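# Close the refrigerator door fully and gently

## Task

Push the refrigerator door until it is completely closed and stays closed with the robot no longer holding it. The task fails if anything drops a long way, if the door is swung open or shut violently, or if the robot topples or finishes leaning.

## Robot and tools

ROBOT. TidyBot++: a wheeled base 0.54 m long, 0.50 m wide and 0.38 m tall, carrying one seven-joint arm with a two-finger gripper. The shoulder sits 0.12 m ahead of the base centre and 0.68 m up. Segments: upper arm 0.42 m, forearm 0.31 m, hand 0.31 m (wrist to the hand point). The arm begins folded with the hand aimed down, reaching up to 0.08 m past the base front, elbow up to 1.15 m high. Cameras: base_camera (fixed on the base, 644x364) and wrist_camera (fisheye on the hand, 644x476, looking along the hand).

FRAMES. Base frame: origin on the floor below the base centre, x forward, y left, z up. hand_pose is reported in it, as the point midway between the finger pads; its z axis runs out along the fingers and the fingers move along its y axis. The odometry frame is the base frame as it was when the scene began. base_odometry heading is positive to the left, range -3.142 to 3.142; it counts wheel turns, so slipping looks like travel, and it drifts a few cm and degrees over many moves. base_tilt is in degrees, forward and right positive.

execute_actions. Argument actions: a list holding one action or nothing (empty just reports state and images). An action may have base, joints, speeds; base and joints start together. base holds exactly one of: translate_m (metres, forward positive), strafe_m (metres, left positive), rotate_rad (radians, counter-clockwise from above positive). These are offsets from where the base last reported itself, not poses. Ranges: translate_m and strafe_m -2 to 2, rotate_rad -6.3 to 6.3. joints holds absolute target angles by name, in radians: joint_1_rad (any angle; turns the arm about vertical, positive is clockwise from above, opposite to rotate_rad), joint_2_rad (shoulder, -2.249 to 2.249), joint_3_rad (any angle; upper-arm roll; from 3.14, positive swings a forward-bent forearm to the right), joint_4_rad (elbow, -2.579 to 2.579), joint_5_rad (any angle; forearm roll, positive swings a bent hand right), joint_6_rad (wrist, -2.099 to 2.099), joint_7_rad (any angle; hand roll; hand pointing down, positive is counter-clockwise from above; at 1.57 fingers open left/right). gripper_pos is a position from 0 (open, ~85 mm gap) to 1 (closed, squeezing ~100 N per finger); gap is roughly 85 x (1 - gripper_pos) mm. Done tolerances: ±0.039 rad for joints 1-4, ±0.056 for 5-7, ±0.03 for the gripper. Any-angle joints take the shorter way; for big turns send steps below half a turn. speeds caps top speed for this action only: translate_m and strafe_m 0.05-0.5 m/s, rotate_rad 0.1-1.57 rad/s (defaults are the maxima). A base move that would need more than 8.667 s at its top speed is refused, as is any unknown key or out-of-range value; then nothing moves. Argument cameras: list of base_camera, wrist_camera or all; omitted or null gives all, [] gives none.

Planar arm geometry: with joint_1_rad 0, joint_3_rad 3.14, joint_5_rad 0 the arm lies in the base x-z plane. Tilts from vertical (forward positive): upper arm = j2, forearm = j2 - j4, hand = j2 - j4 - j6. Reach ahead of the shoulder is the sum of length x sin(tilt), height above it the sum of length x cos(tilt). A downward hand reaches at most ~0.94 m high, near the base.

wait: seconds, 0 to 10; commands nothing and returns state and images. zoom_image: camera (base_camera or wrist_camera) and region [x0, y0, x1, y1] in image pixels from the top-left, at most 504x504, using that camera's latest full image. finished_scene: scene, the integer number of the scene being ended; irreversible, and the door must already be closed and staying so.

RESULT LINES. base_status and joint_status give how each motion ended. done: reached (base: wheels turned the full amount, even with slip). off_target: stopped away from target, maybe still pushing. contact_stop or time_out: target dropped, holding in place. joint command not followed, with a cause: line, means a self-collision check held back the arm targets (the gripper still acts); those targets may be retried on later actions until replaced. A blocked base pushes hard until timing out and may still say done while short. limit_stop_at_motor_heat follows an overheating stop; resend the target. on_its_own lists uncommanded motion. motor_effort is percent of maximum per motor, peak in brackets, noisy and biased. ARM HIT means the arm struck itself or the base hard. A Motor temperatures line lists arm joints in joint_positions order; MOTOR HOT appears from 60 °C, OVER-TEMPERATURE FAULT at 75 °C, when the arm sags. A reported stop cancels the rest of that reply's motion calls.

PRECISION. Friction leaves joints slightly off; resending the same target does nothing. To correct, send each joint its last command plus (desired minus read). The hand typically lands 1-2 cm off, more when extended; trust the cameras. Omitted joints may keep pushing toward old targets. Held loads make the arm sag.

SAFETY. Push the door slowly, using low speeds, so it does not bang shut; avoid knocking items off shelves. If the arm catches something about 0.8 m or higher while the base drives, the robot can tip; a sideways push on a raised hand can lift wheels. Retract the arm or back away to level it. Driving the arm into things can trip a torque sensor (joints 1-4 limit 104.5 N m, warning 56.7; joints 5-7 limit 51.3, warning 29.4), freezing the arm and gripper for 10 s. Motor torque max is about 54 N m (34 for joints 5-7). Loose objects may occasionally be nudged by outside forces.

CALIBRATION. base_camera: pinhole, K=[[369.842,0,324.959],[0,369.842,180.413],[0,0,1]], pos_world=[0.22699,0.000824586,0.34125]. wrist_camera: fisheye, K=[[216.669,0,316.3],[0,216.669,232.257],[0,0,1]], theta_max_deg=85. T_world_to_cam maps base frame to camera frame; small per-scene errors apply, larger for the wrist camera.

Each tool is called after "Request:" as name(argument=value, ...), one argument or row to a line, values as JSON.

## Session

Request:
execute_actions(
  actions=[],
)

Scene clock: 0.00 s.
Motor temperatures (°C, as the motors report them): [32 38 29 35 37 40 38]
base_odometry: x=+0.000 y=+0.000 heading=+0.000 (m, m, rad; odometry frame)
base_tilt: forward=+0.1 right=+0.5 (deg)
base_status: not commanded
joint_positions: joint_1_rad=-0.018 joint_2_rad=-0.358 joint_3_rad=+3.137 joint_4_rad=-2.561 joint_5_rad=-0.050 joint_6_rad=-0.839 joint_7_rad=+1.608 gripper_pos=+0.000
joint_status: not commanded
motor_effort: joint_1_rad=+0 joint_2_rad=+0 joint_3_rad=+0 joint_4_rad=+13 joint_5_rad=+0 joint_6_rad=+0 joint_7_rad=-1 (%)
hand_pose: x=+0.2560 y=+0.0158 z=+0.5806 quat_wxyz=(-0.018, +0.998, +0.014, +0.050) (m; base frame)
pictures: base_camera, wrist_camera
camera_calibration (this result's frames):
wrist_camera: T_world_to_cam=[[0.0462215, -0.995037, -0.0881193, 0.0605417], [-0.995482, -0.0385582, -0.0867676, 0.361754], [0.0829392, 0.0917318, -0.992324, 0.690753], [0, 0, 0, 1]] pos_world=[0.300031, 0.0108258, 0.722174]
Images, in order (width x height): base_camera 644x364, wrist_camera 644x476.

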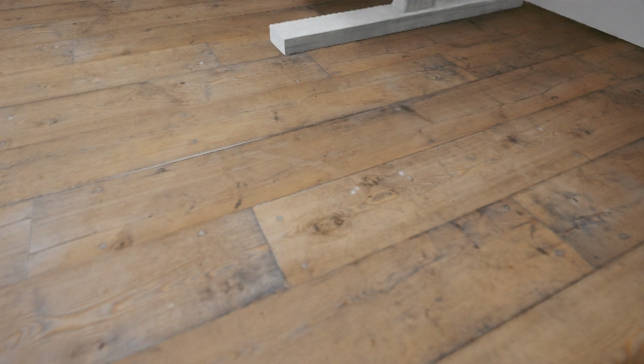

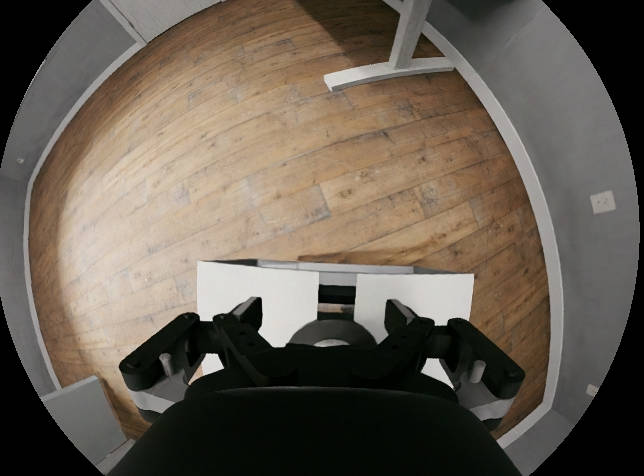

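Request:
execute_actions(
  actions=[
    {"base":{"rotate_rad":2.3},"joints":{"joint_6_rad":0.0,"joint_5_rad":0,"joint_7_rad":1.57}},
  ],
)

Scene clock: 4.63 s.
Motor temperatures (°C, as the motors report them): [31 38 29 35 37 40 38]
base_odometry: x=+0.000 y=+0.000 heading=+2.299 (m, m, rad; odometry frame)
base_tilt: forward=+0.1 right=+0.5 (deg)
base_status: done
joint_positions: joint_1_rad=-0.018 joint_2_rad=-0.358 joint_3_rad=+3.137 joint_4_rad=-2.558 joint_5_rad=-0.024 joint_6_rad=-0.014 joint_7_rad=+1.597 gripper_pos=+0.000
joint_status: all done
motor_effort: joint_1_rad=+0(1) joint_2_rad=-4(4) joint_3_rad=+0(1) joint_4_rad=+17(17) joint_5_rad=+0(1) joint_6_rad=+7(7) joint_7_rad=+0(1) (%)
hand_pose: x=+0.4745 y=+0.0096 z=+0.7039 quat_wxyz=(-0.004, +0.894, +0.012, +0.447) (m; base frame)
pictures: base_camera, wrist_camera
camera_calibration (this result's frames):
wrist_camera: T_world_to_cam=[[0.0746414, -0.996991, -0.020919, -0.00567388], [-0.610681, -0.0291156, -0.791341, 0.903023], [0.788351, 0.0718417, -0.611017, 0.192652], [0, 0, 0, 1]] pos_world=[0.400005, 0.00679477, 0.832195]
Images, in order (width x height): base_camera 644x364, wrist_camera 644x476.

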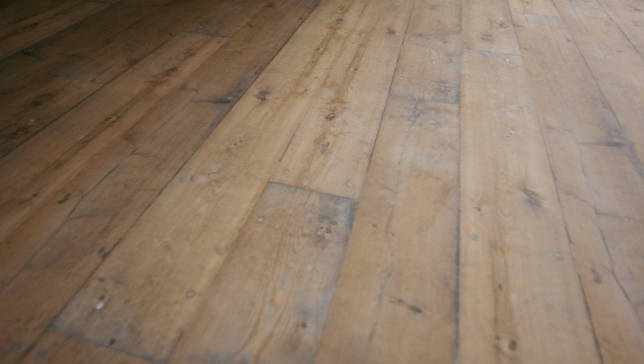

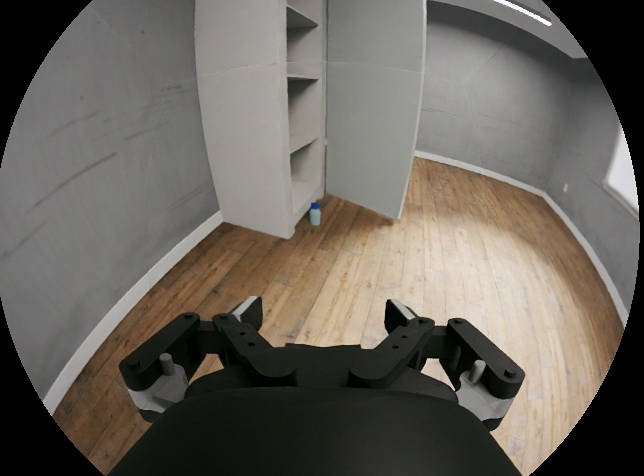

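Request:
execute_actions(
  actions=[
    {"base":{"translate_m":0.88},"joints":{"joint_1_rad":-0.2,"joint_2_rad":1.148,"joint_3_rad":3.14,"joint_4_rad":-1.322,"joint_5_rad":0,"joint_6_rad":-0.69,"joint_7_rad":-0.56}},
  ],
)

Scene clock: 13.07 s.
Motor temperatures (°C, as the motors report them): [31 38 29 35 37 40 38]
base_odometry: x=-0.587 y=+0.656 heading=+2.300 (m, m, rad; odometry frame)
base_tilt: forward=+0.2 right=+0.5 (deg)
base_status: done
joint_positions: joint_1_rad=-0.185 joint_2_rad=+1.145 joint_3_rad=+3.137 joint_4_rad=-1.334 joint_5_rad=-0.024 joint_6_rad=-0.649 joint_7_rad=-0.535 gripper_pos=+0.000
joint_status: all done
motor_effort: joint_1_rad=+0(1) joint_2_rad=-42(45) joint_3_rad=-1(1) joint_4_rad=+9(18) joint_5_rad=+0(0) joint_6_rad=+0(7) joint_7_rad=-1(0) (%)
hand_pose: x=+0.6884 y=+0.1156 z=+0.2966 quat_wxyz=(-0.010, +0.566, -0.824, -0.006) (m; base frame)
pictures: base_camera, wrist_camera
camera_calibration (this result's frames):
wrist_camera: T_world_to_cam=[[-0.935057, 0.349911, -0.056832, 0.625511], [0.348213, 0.936654, 0.0377814, -0.303283], [0.0664521, 0.0155381, -0.997669, 0.385691], [0, 0, 0, 1]] pos_world=[0.664866, 0.0592049, 0.4318]
Images, in order (width x height): base_camera 644x364, wrist_camera 644x476.

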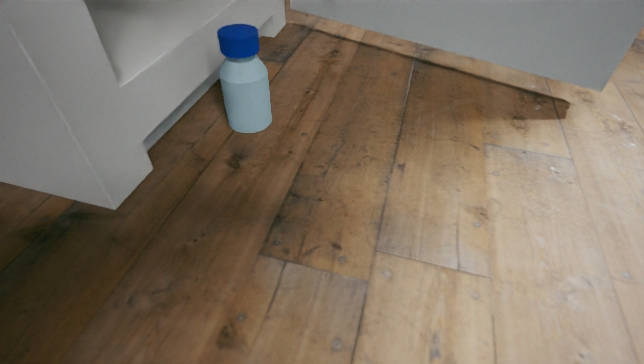

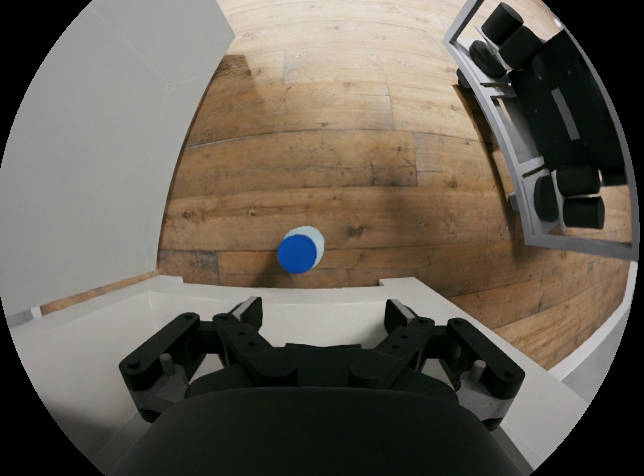

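Request:
execute_actions(
  actions=[
    {"base":{"translate_m":0.025},"joints":{"joint_1_rad":-0.13,"joint_7_rad":-0.48}},
  ],
  cameras=[],
)

Request:
execute_actions(
  actions=[
    {"joints":{"joint_2_rad":1.542,"joint_4_rad":-1.03,"joint_6_rad":-0.55}},
  ],
)

Scene clock: 17.53 s.
Motor temperatures (°C, as the motors report them): [31 38 29 35 37 40 38]
base_odometry: x=-0.603 y=+0.675 heading=+2.301 (m, m, rad; odometry frame)
base_tilt: forward=+0.1 right=+0.5 (deg)
base_status: done
joint_positions: joint_1_rad=-0.130 joint_2_rad=+1.145 joint_3_rad=+3.139 joint_4_rad=-1.328 joint_5_rad=-0.024 joint_6_rad=-0.652 joint_7_rad=-0.505 gripper_pos=+0.000
joint_status: all done
motor_effort: joint_1_rad=+0(3) joint_2_rad=-43(45) joint_3_rad=-1(3) joint_4_rad=+10(11) joint_5_rad=-1(0) joint_6_rad=+0(0) joint_7_rad=+1(1) (%)
hand_pose: x=+0.6965 y=+0.0829 z=+0.2978 quat_wxyz=(-0.011, +0.555, -0.831, -0.004) (m; base frame)
pictures: none
No camera images: the call's "cameras" was empty. Leave "cameras" out to get every camera's image.

Scene clock: 19.37 s.
Motor temperatures (°C, as the motors report them): [31 38 29 35 37 40 38]
base_odometry: x=-0.603 y=+0.675 heading=+2.301 (m, m, rad; odometry frame)
base_tilt: forward=+0.1 right=+0.5 (deg)
base_status: not commanded
joint_positions: joint_1_rad=-0.130 joint_2_rad=+1.545 joint_3_rad=+3.139 joint_4_rad=-1.044 joint_5_rad=-0.024 joint_6_rad=-0.591 joint_7_rad=-0.505 gripper_pos=+0.000
joint_status: all done
motor_effort: joint_1_rad=+0(0) joint_2_rad=-44(48) joint_3_rad=-1(1) joint_4_rad=+8(10) joint_5_rad=+0(1) joint_6_rad=+0(1) joint_7_rad=+0(0) (%)
hand_pose: x=+0.6870 y=+0.0812 z=+0.1142 quat_wxyz=(+0.014, +0.554, -0.832, -0.015) (m; base frame)
pictures: base_camera, wrist_camera
camera_calibration (this result's frames):
wrist_camera: T_world_to_cam=[[-0.927113, 0.37452, -0.0139945, 0.613568], [0.374427, 0.927214, 0.00887604, -0.277612], [0.0163002, 0.00298916, -0.999863, 0.240007], [0, 0, 0, 1]] pos_world=[0.66888, 0.0268945, 0.251025]
Images, in order (width x height): base_camera 644x364, wrist_camera 644x476.

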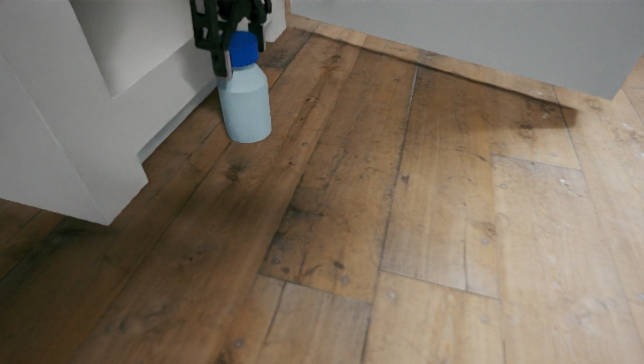

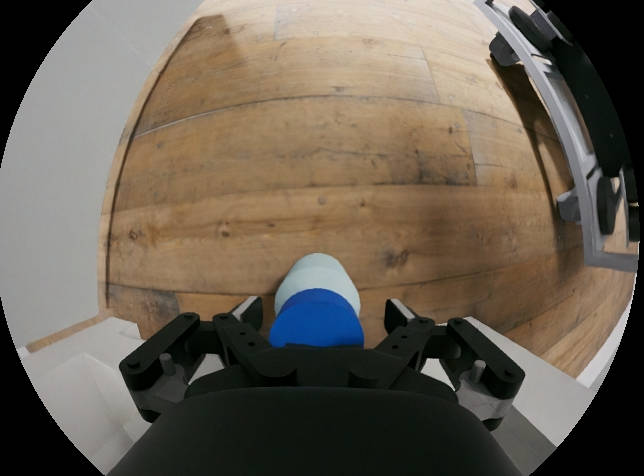

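Request:
execute_actions(
  actions=[
    {"joints":{"gripper_pos":1}},
  ],
  cameras=[],
)

Request:
execute_actions(
  actions=[
    {"joints":{"joint_2_rad":1.47}},
  ],
  cameras=[],
)

Request:
execute_actions(
  actions=[
    {"base":{"translate_m":-0.42},"speeds":{"translate_m":0.3}},
  ],
  cameras=[],
)

Request:
execute_actions(
  actions=[
    {"joints":{"joint_2_rad":1.53}},
  ],
  cameras=[],
)

Request:
execute_actions(
  actions=[
    {"joints":{"gripper_pos":0}},
  ],
  cameras=[],
)

Request:
execute_actions(
  actions=[
    {"joints":{"joint_2_rad":1.148,"joint_4_rad":-1.322,"joint_6_rad":-0.67}},
  ],
)

Scene clock: 25.20 s.
Motor temperatures (°C, as the motors report them): [31 38 29 35 37 40 38]
base_odometry: x=-0.603 y=+0.675 heading=+2.301 (m, m, rad; odometry frame)
base_tilt: forward=+0.2 right=+0.5 (deg)
base_status: not commanded
joint_positions: joint_1_rad=-0.130 joint_2_rad=+1.544 joint_3_rad=+3.139 joint_4_rad=-1.043 joint_5_rad=-0.023 joint_6_rad=-0.587 joint_7_rad=-0.505 gripper_pos=+0.421
joint_status: gripper_pos off_target (ended at +0.421, target +1.000)
motor_effort: joint_1_rad=+0(2) joint_2_rad=-44(49) joint_3_rad=-1(2) joint_4_rad=+8(10) joint_5_rad=+0(0) joint_6_rad=-1(3) joint_7_rad=+1(0) (%)
hand_pose: x=+0.6895 y=+0.0815 z=+0.1149 quat_wxyz=(+0.011, +0.555, -0.832, -0.014) (m; base frame)
pictures: none
No camera images: the call's "cameras" was empty. Leave "cameras" out to get every camera's image.

Scene clock: 26.23 s.
Motor temperatures (°C, as the motors report them): [31 38 29 35 37 40 38]
base_odometry: x=-0.603 y=+0.675 heading=+2.301 (m, m, rad; odometry frame)
base_tilt: forward=+0.2 right=+0.5 (deg)
base_status: not commanded
joint_positions: joint_1_rad=-0.130 joint_2_rad=+1.506 joint_3_rad=+3.139 joint_4_rad=-1.043 joint_5_rad=-0.023 joint_6_rad=-0.587 joint_7_rad=-0.505 gripper_pos=+0.421
joint_status: all done
motor_effort: joint_1_rad=+0(0) joint_2_rad=-51(53) joint_3_rad=-1(2) joint_4_rad=+10(11) joint_5_rad=+1(0) joint_6_rad=+0(0) joint_7_rad=+1(0) (%)
hand_pose: x=+0.7106 y=+0.0842 z=+0.1372 quat_wxyz=(-0.006, +0.555, -0.832, -0.006) (m; base frame)
pictures: none
No camera images: the call's "cameras" was empty. Leave "cameras" out to get every camera's image.

Scene clock: 28.60 s.
Motor temperatures (°C, as the motors report them): [31 39 29 35 37 40 38]
base_odometry: x=-0.323 y=+0.362 heading=+2.302 (m, m, rad; odometry frame)
base_tilt: forward=+0.2 right=+0.5 (deg)
base_status: done
joint_positions: joint_1_rad=-0.131 joint_2_rad=+1.504 joint_3_rad=+3.139 joint_4_rad=-1.042 joint_5_rad=-0.022 joint_6_rad=-0.585 joint_7_rad=-0.505 gripper_pos=+0.421
joint_status: not commanded
motor_effort: joint_1_rad=+0(3) joint_2_rad=-51(52) joint_3_rad=-1(3) joint_4_rad=+10(12) joint_5_rad=+0(1) joint_6_rad=+0(1) joint_7_rad=+1(0) (%)
hand_pose: x=+0.7127 y=+0.0846 z=+0.1383 quat_wxyz=(-0.008, +0.555, -0.831, -0.004) (m; base frame)
pictures: none
No camera images: the call's "cameras" was empty. Leave "cameras" out to get every camera's image.

Scene clock: 29.63 s.
Motor temperatures (°C, as the motors report them): [31 39 29 35 37 40 38]
base_odometry: x=-0.323 y=+0.362 heading=+2.302 (m, m, rad; odometry frame)
base_tilt: forward=+0.1 right=+0.5 (deg)
base_status: not commanded
joint_positions: joint_1_rad=-0.131 joint_2_rad=+1.544 joint_3_rad=+3.139 joint_4_rad=-1.042 joint_5_rad=-0.022 joint_6_rad=-0.584 joint_7_rad=-0.505 gripper_pos=+0.421
joint_status: all done
motor_effort: joint_1_rad=+0(1) joint_2_rad=-46(52) joint_3_rad=-1(2) joint_4_rad=+8(10) joint_5_rad=+1(1) joint_6_rad=-1(2) joint_7_rad=+0(0) (%)
hand_pose: x=+0.6908 y=+0.0818 z=+0.1148 quat_wxyz=(+0.010, +0.555, -0.831, -0.013) (m; base frame)
pictures: none
No camera images: the call's "cameras" was empty. Leave "cameras" out to get every camera's image.

Scene clock: 30.73 s.
Motor temperatures (°C, as the motors report them): [31 39 29 35 37 40 38]
base_odometry: x=-0.323 y=+0.362 heading=+2.302 (m, m, rad; odometry frame)
base_tilt: forward=+0.1 right=+0.5 (deg)
base_status: not commanded
joint_positions: joint_1_rad=-0.131 joint_2_rad=+1.537 joint_3_rad=+3.139 joint_4_rad=-1.041 joint_5_rad=-0.022 joint_6_rad=-0.584 joint_7_rad=-0.505 gripper_pos=+0.000
joint_status: all done
motor_effort: joint_1_rad=+0(0) joint_2_rad=-44(50) joint_3_rad=-1(2) joint_4_rad=+8(10) joint_5_rad=+0(0) joint_6_rad=+0(0) joint_7_rad=+0(1) (%)
hand_pose: x=+0.6951 y=+0.0823 z=+0.1192 quat_wxyz=(+0.006, +0.555, -0.832, -0.011) (m; base frame)
pictures: none
No camera images: the call's "cameras" was empty. Leave "cameras" out to get every camera's image.

Scene clock: 32.43 s.
Motor temperatures (°C, as the motors report them): [31 39 29 35 37 40 38]
base_odometry: x=-0.323 y=+0.362 heading=+2.302 (m, m, rad; odometry frame)
base_tilt: forward=+0.1 right=+0.5 (deg)
base_status: not commanded
joint_positions: joint_1_rad=-0.131 joint_2_rad=+1.147 joint_3_rad=+3.139 joint_4_rad=-1.307 joint_5_rad=-0.022 joint_6_rad=-0.630 joint_7_rad=-0.505 gripper_pos=+0.000
joint_status: all done
motor_effort: joint_1_rad=+0(0) joint_2_rad=-43(47) joint_3_rad=-1(1) joint_4_rad=+10(11) joint_5_rad=+0(1) joint_6_rad=+0(0) joint_7_rad=+0(0) (%)
hand_pose: x=+0.7143 y=+0.0851 z=+0.3014 quat_wxyz=(-0.030, +0.556, -0.831, +0.006) (m; base frame)
pictures: base_camera, wrist_camera
camera_calibration (this result's frames):
wrist_camera: T_world_to_cam=[[-0.922901, 0.372287, -0.0982632, 0.662655], [0.368386, 0.92799, 0.0559149, -0.303079], [0.112004, 0.0154051, -0.993588, 0.355441], [0, 0, 0, 1]] pos_world=[0.683405, 0.0290808, 0.435223]
Images, in order (width x height): base_camera 644x364, wrist_camera 644x476.

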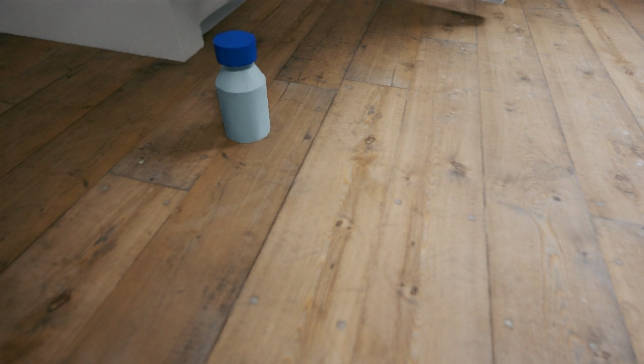

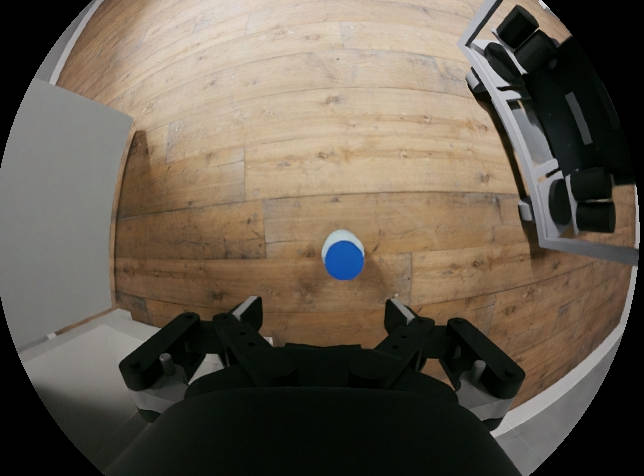

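Request:
execute_actions(
  actions=[
    {"base":{"strafe_m":-1.48},"joints":{"joint_1_rad":0,"joint_2_rad":0.8,"joint_4_rad":-1.6,"joint_6_rad":0.83,"joint_7_rad":1.57,"gripper_pos":1}},
  ],
  cameras=["wrist_camera"],
)

Request:
execute_actions(
  actions=[
    {"base":{"translate_m":1.58}},
  ],
  cameras=[],
)

Request:
execute_actions(
  actions=[
    {"base":{"rotate_rad":1.86},"speeds":{"rotate_rad":1.0}},
  ],
)

Scene clock: 44.77 s.
Motor temperatures (°C, as the motors report them): [31 39 29 35 37 40 38]
base_odometry: x=+0.780 y=+1.349 heading=+2.301 (m, m, rad; odometry frame)
base_tilt: forward=+0.2 right=+0.5 (deg)
base_status: done
joint_positions: joint_1_rad=+0.001 joint_2_rad=+0.797 joint_3_rad=+3.139 joint_4_rad=-1.587 joint_5_rad=-0.022 joint_6_rad=+0.807 joint_7_rad=+1.562 gripper_pos=+0.999
joint_status: all done
motor_effort: joint_1_rad=-1(5) joint_2_rad=-42(45) joint_3_rad=-1(2) joint_4_rad=+16(16) joint_5_rad=+0(1) joint_6_rad=+8(10) joint_7_rad=+0(0) (%)
hand_pose: x=+0.9471 y=-0.0026 z=+0.7453 quat_wxyz=(-0.004, +0.709, -0.014, +0.705) (m; base frame)
pictures: wrist_camera
camera_calibration (this result's frames):
wrist_camera: T_world_to_cam=[[0.0402153, -0.999073, -0.0153856, -0.0237387], [-0.0206879, 0.0145622, -0.99968, 0.820596], [0.998977, 0.0405207, -0.0200831, -0.793774], [0, 0, 0, 1]] pos_world=[0.810893, -0.00350207, 0.804026]
Images, in order (width x height): wrist_camera 644x476.

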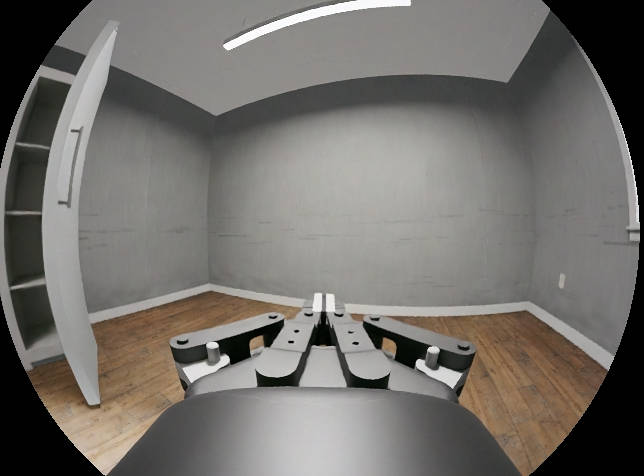

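Scene clock: 49.27 s.
Motor temperatures (°C, as the motors report them): [31 39 29 35 37 40 38]
base_odometry: x=-0.273 y=+2.527 heading=+2.300 (m, m, rad; odometry frame)
base_tilt: forward=+0.2 right=+0.5 (deg)
base_status: done
joint_positions: joint_1_rad=+0.001 joint_2_rad=+0.797 joint_3_rad=+3.139 joint_4_rad=-1.589 joint_5_rad=-0.022 joint_6_rad=+0.807 joint_7_rad=+1.562 gripper_pos=+0.999
joint_status: not commanded
motor_effort: joint_1_rad=+0(1) joint_2_rad=-43(45) joint_3_rad=-1(2) joint_4_rad=+16(17) joint_5_rad=+0(0) joint_6_rad=+9(9) joint_7_rad=-1(0) (%)
hand_pose: x=+0.9467 y=-0.0026 z=+0.7443 quat_wxyz=(-0.004, +0.710, -0.014, +0.704) (m; base frame)
pictures: none
No camera images: the call's "cameras" was empty. Leave "cameras" out to get every camera's image.

Scene clock: 52.37 s.
Motor temperatures (°C, as the motors report them): [31 40 29 35 37 41 38]
base_odometry: x=-0.273 y=+2.527 heading=-2.123 (m, m, rad; odometry frame)
base_tilt: forward=+0.1 right=+0.5 (deg)
base_status: done
joint_positions: joint_1_rad=-0.004 joint_2_rad=+0.797 joint_3_rad=+3.135 joint_4_rad=-1.589 joint_5_rad=-0.018 joint_6_rad=+0.807 joint_7_rad=+1.562 gripper_pos=+0.999
joint_status: not commanded
motor_effort: joint_1_rad=+0(5) joint_2_rad=-42(44) joint_3_rad=-1(4) joint_4_rad=+16(17) joint_5_rad=+0(1) joint_6_rad=+9(9) joint_7_rad=+0(1) (%)
hand_pose: x=+0.9467 y=+0.0047 z=+0.7444 quat_wxyz=(-0.008, +0.710, -0.010, +0.704) (m; base frame)
pictures: base_camera, wrist_camera
camera_calibration (this result's frames):
wrist_camera: T_world_to_cam=[[0.0512982, -0.998564, -0.0154582, -0.0268453], [-0.0226389, 0.0143119, -0.999641, 0.821397], [0.998427, 0.0516297, -0.0218722, -0.791833], [0, 0, 0, 1]] pos_world=[0.81056, 0.00231963, 0.803368]
Images, in order (width x height): base_camera 644x364, wrist_camera 644x476.

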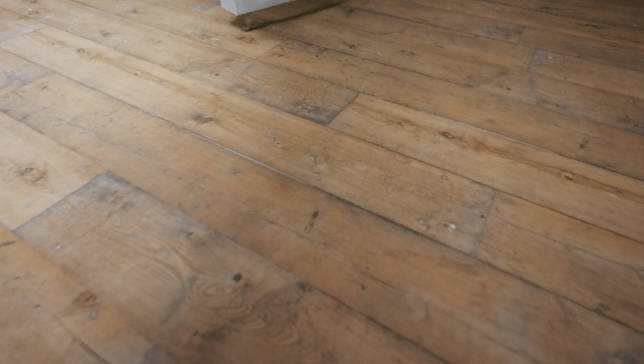

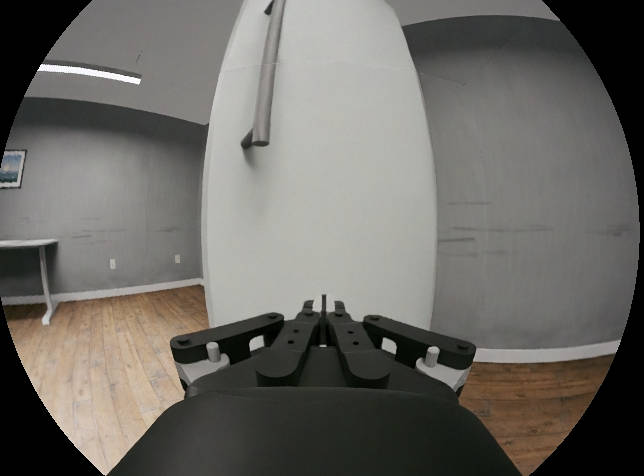

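Request:
execute_actions(
  actions=[
    {"base":{"translate_m":0.58},"speeds":{"translate_m":0.1}},
  ],
)

Scene clock: 60.00 s.
Motor temperatures (°C, as the motors report them): [31 40 29 35 37 41 38]
base_odometry: x=-0.577 y=+2.033 heading=-2.123 (m, m, rad; odometry frame)
base_tilt: forward=+0.1 right=+0.5 (deg)
base_status: done
joint_positions: joint_1_rad=+0.001 joint_2_rad=+0.796 joint_3_rad=+3.137 joint_4_rad=-1.595 joint_5_rad=-0.018 joint_6_rad=+0.807 joint_7_rad=+1.562 gripper_pos=+0.999
joint_status: not commanded
motor_effort: joint_1_rad=+0(5) joint_2_rad=-44(44) joint_3_rad=-1(4) joint_4_rad=+16(20) joint_5_rad=-1(3) joint_6_rad=+9(9) joint_7_rad=+1(0) (%)
hand_pose: x=+0.9453 y=-0.0012 z=+0.7421 quat_wxyz=(-0.005, +0.712, -0.012, +0.702) (m; base frame)
pictures: base_camera, wrist_camera
camera_calibration (this result's frames):
wrist_camera: T_world_to_cam=[[0.0439425, -0.998936, -0.0139661, -0.0268869], [-0.0272665, 0.0127752, -0.999547, 0.823537], [0.998662, 0.0443034, -0.0266762, -0.786883], [0, 0, 0, 1]] pos_world=[0.809467, -0.00251753, 0.801797]
Images, in order (width x height): base_camera 644x364, wrist_camera 644x476.

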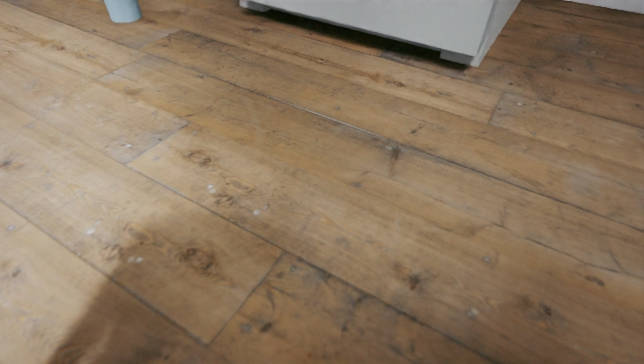

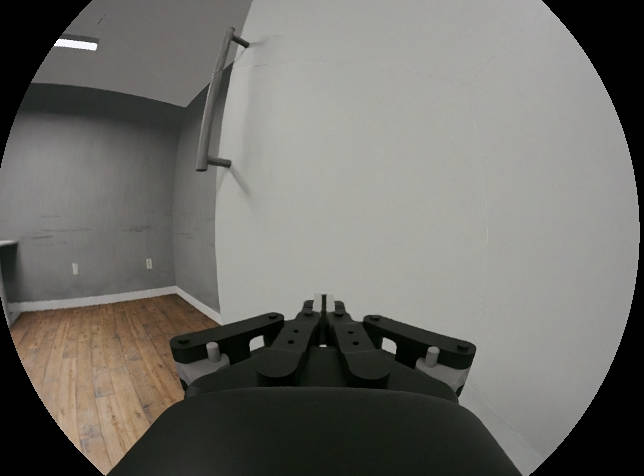

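Request:
execute_actions(
  actions=[
    {"base":{"translate_m":0.12},"speeds":{"translate_m":0.06}},
  ],
  cameras=["base_camera"],
)

Scene clock: 65.53 s.
Motor temperatures (°C, as the motors report them): [31 40 29 35 37 41 38]
base_odometry: x=-0.640 y=+1.931 heading=-2.122 (m, m, rad; odometry frame)
base_tilt: forward=+0.1 right=+0.5 (deg)
base_status: done
joint_positions: joint_1_rad=-0.033 joint_2_rad=+0.794 joint_3_rad=+3.119 joint_4_rad=-1.615 joint_5_rad=+0.002 joint_6_rad=+0.807 joint_7_rad=+1.562 gripper_pos=+0.999
joint_status: not commanded
motor_effort: joint_1_rad=+6(8) joint_2_rad=-40(43) joint_3_rad=+3(5) joint_4_rad=+19(23) joint_5_rad=-3(3) joint_6_rad=+8(9) joint_7_rad=+0(0) (%)
hand_pose: x=+0.9391 y=+0.0412 z=+0.7336 quat_wxyz=(-0.026, +0.718, +0.010, +0.695) (m; base frame)
pictures: base_camera
Images, in order (width x height): base_camera 644x364.

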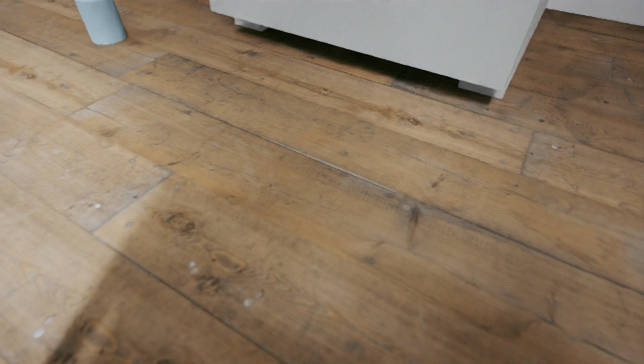

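Closed and pressed.

Request:
execute_actions(
  actions=[
    {"base":{"translate_m":-0.1}},
  ],
  cameras=["base_camera"],
)

Request:
finished_scene(
  scene=2,
)

Scene clock: 68.13 s.
Motor temperatures (°C, as the motors report them): [31 40 29 35 37 41 38]
base_odometry: x=-0.588 y=+2.016 heading=-2.122 (m, m, rad; odometry frame)
base_tilt: forward=+0.1 right=+0.5 (deg)
base_status: done
joint_positions: joint_1_rad=-0.002 joint_2_rad=+0.798 joint_3_rad=+3.134 joint_4_rad=-1.604 joint_5_rad=+0.002 joint_6_rad=+0.807 joint_7_rad=+1.562 gripper_pos=+0.999
joint_status: not commanded
motor_effort: joint_1_rad=+0(6) joint_2_rad=-41(45) joint_3_rad=-1(3) joint_4_rad=+15(18) joint_5_rad=+0(3) joint_6_rad=+8(9) joint_7_rad=+0(1) (%)
hand_pose: x=+0.9433 y=+0.0075 z=+0.7361 quat_wxyz=(-0.008, +0.716, -0.001, +0.699) (m; base frame)
pictures: base_camera
Images, in order (width x height): base_camera 644x364.

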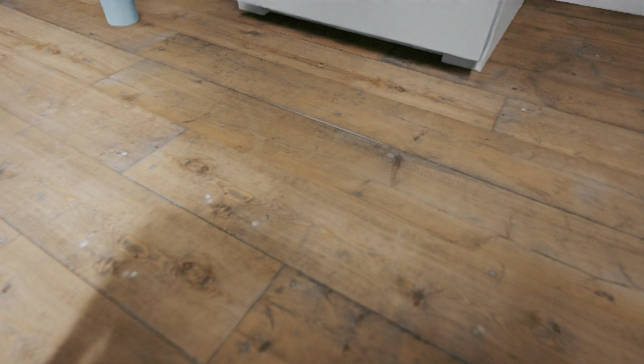

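The scene is finished: the task was done.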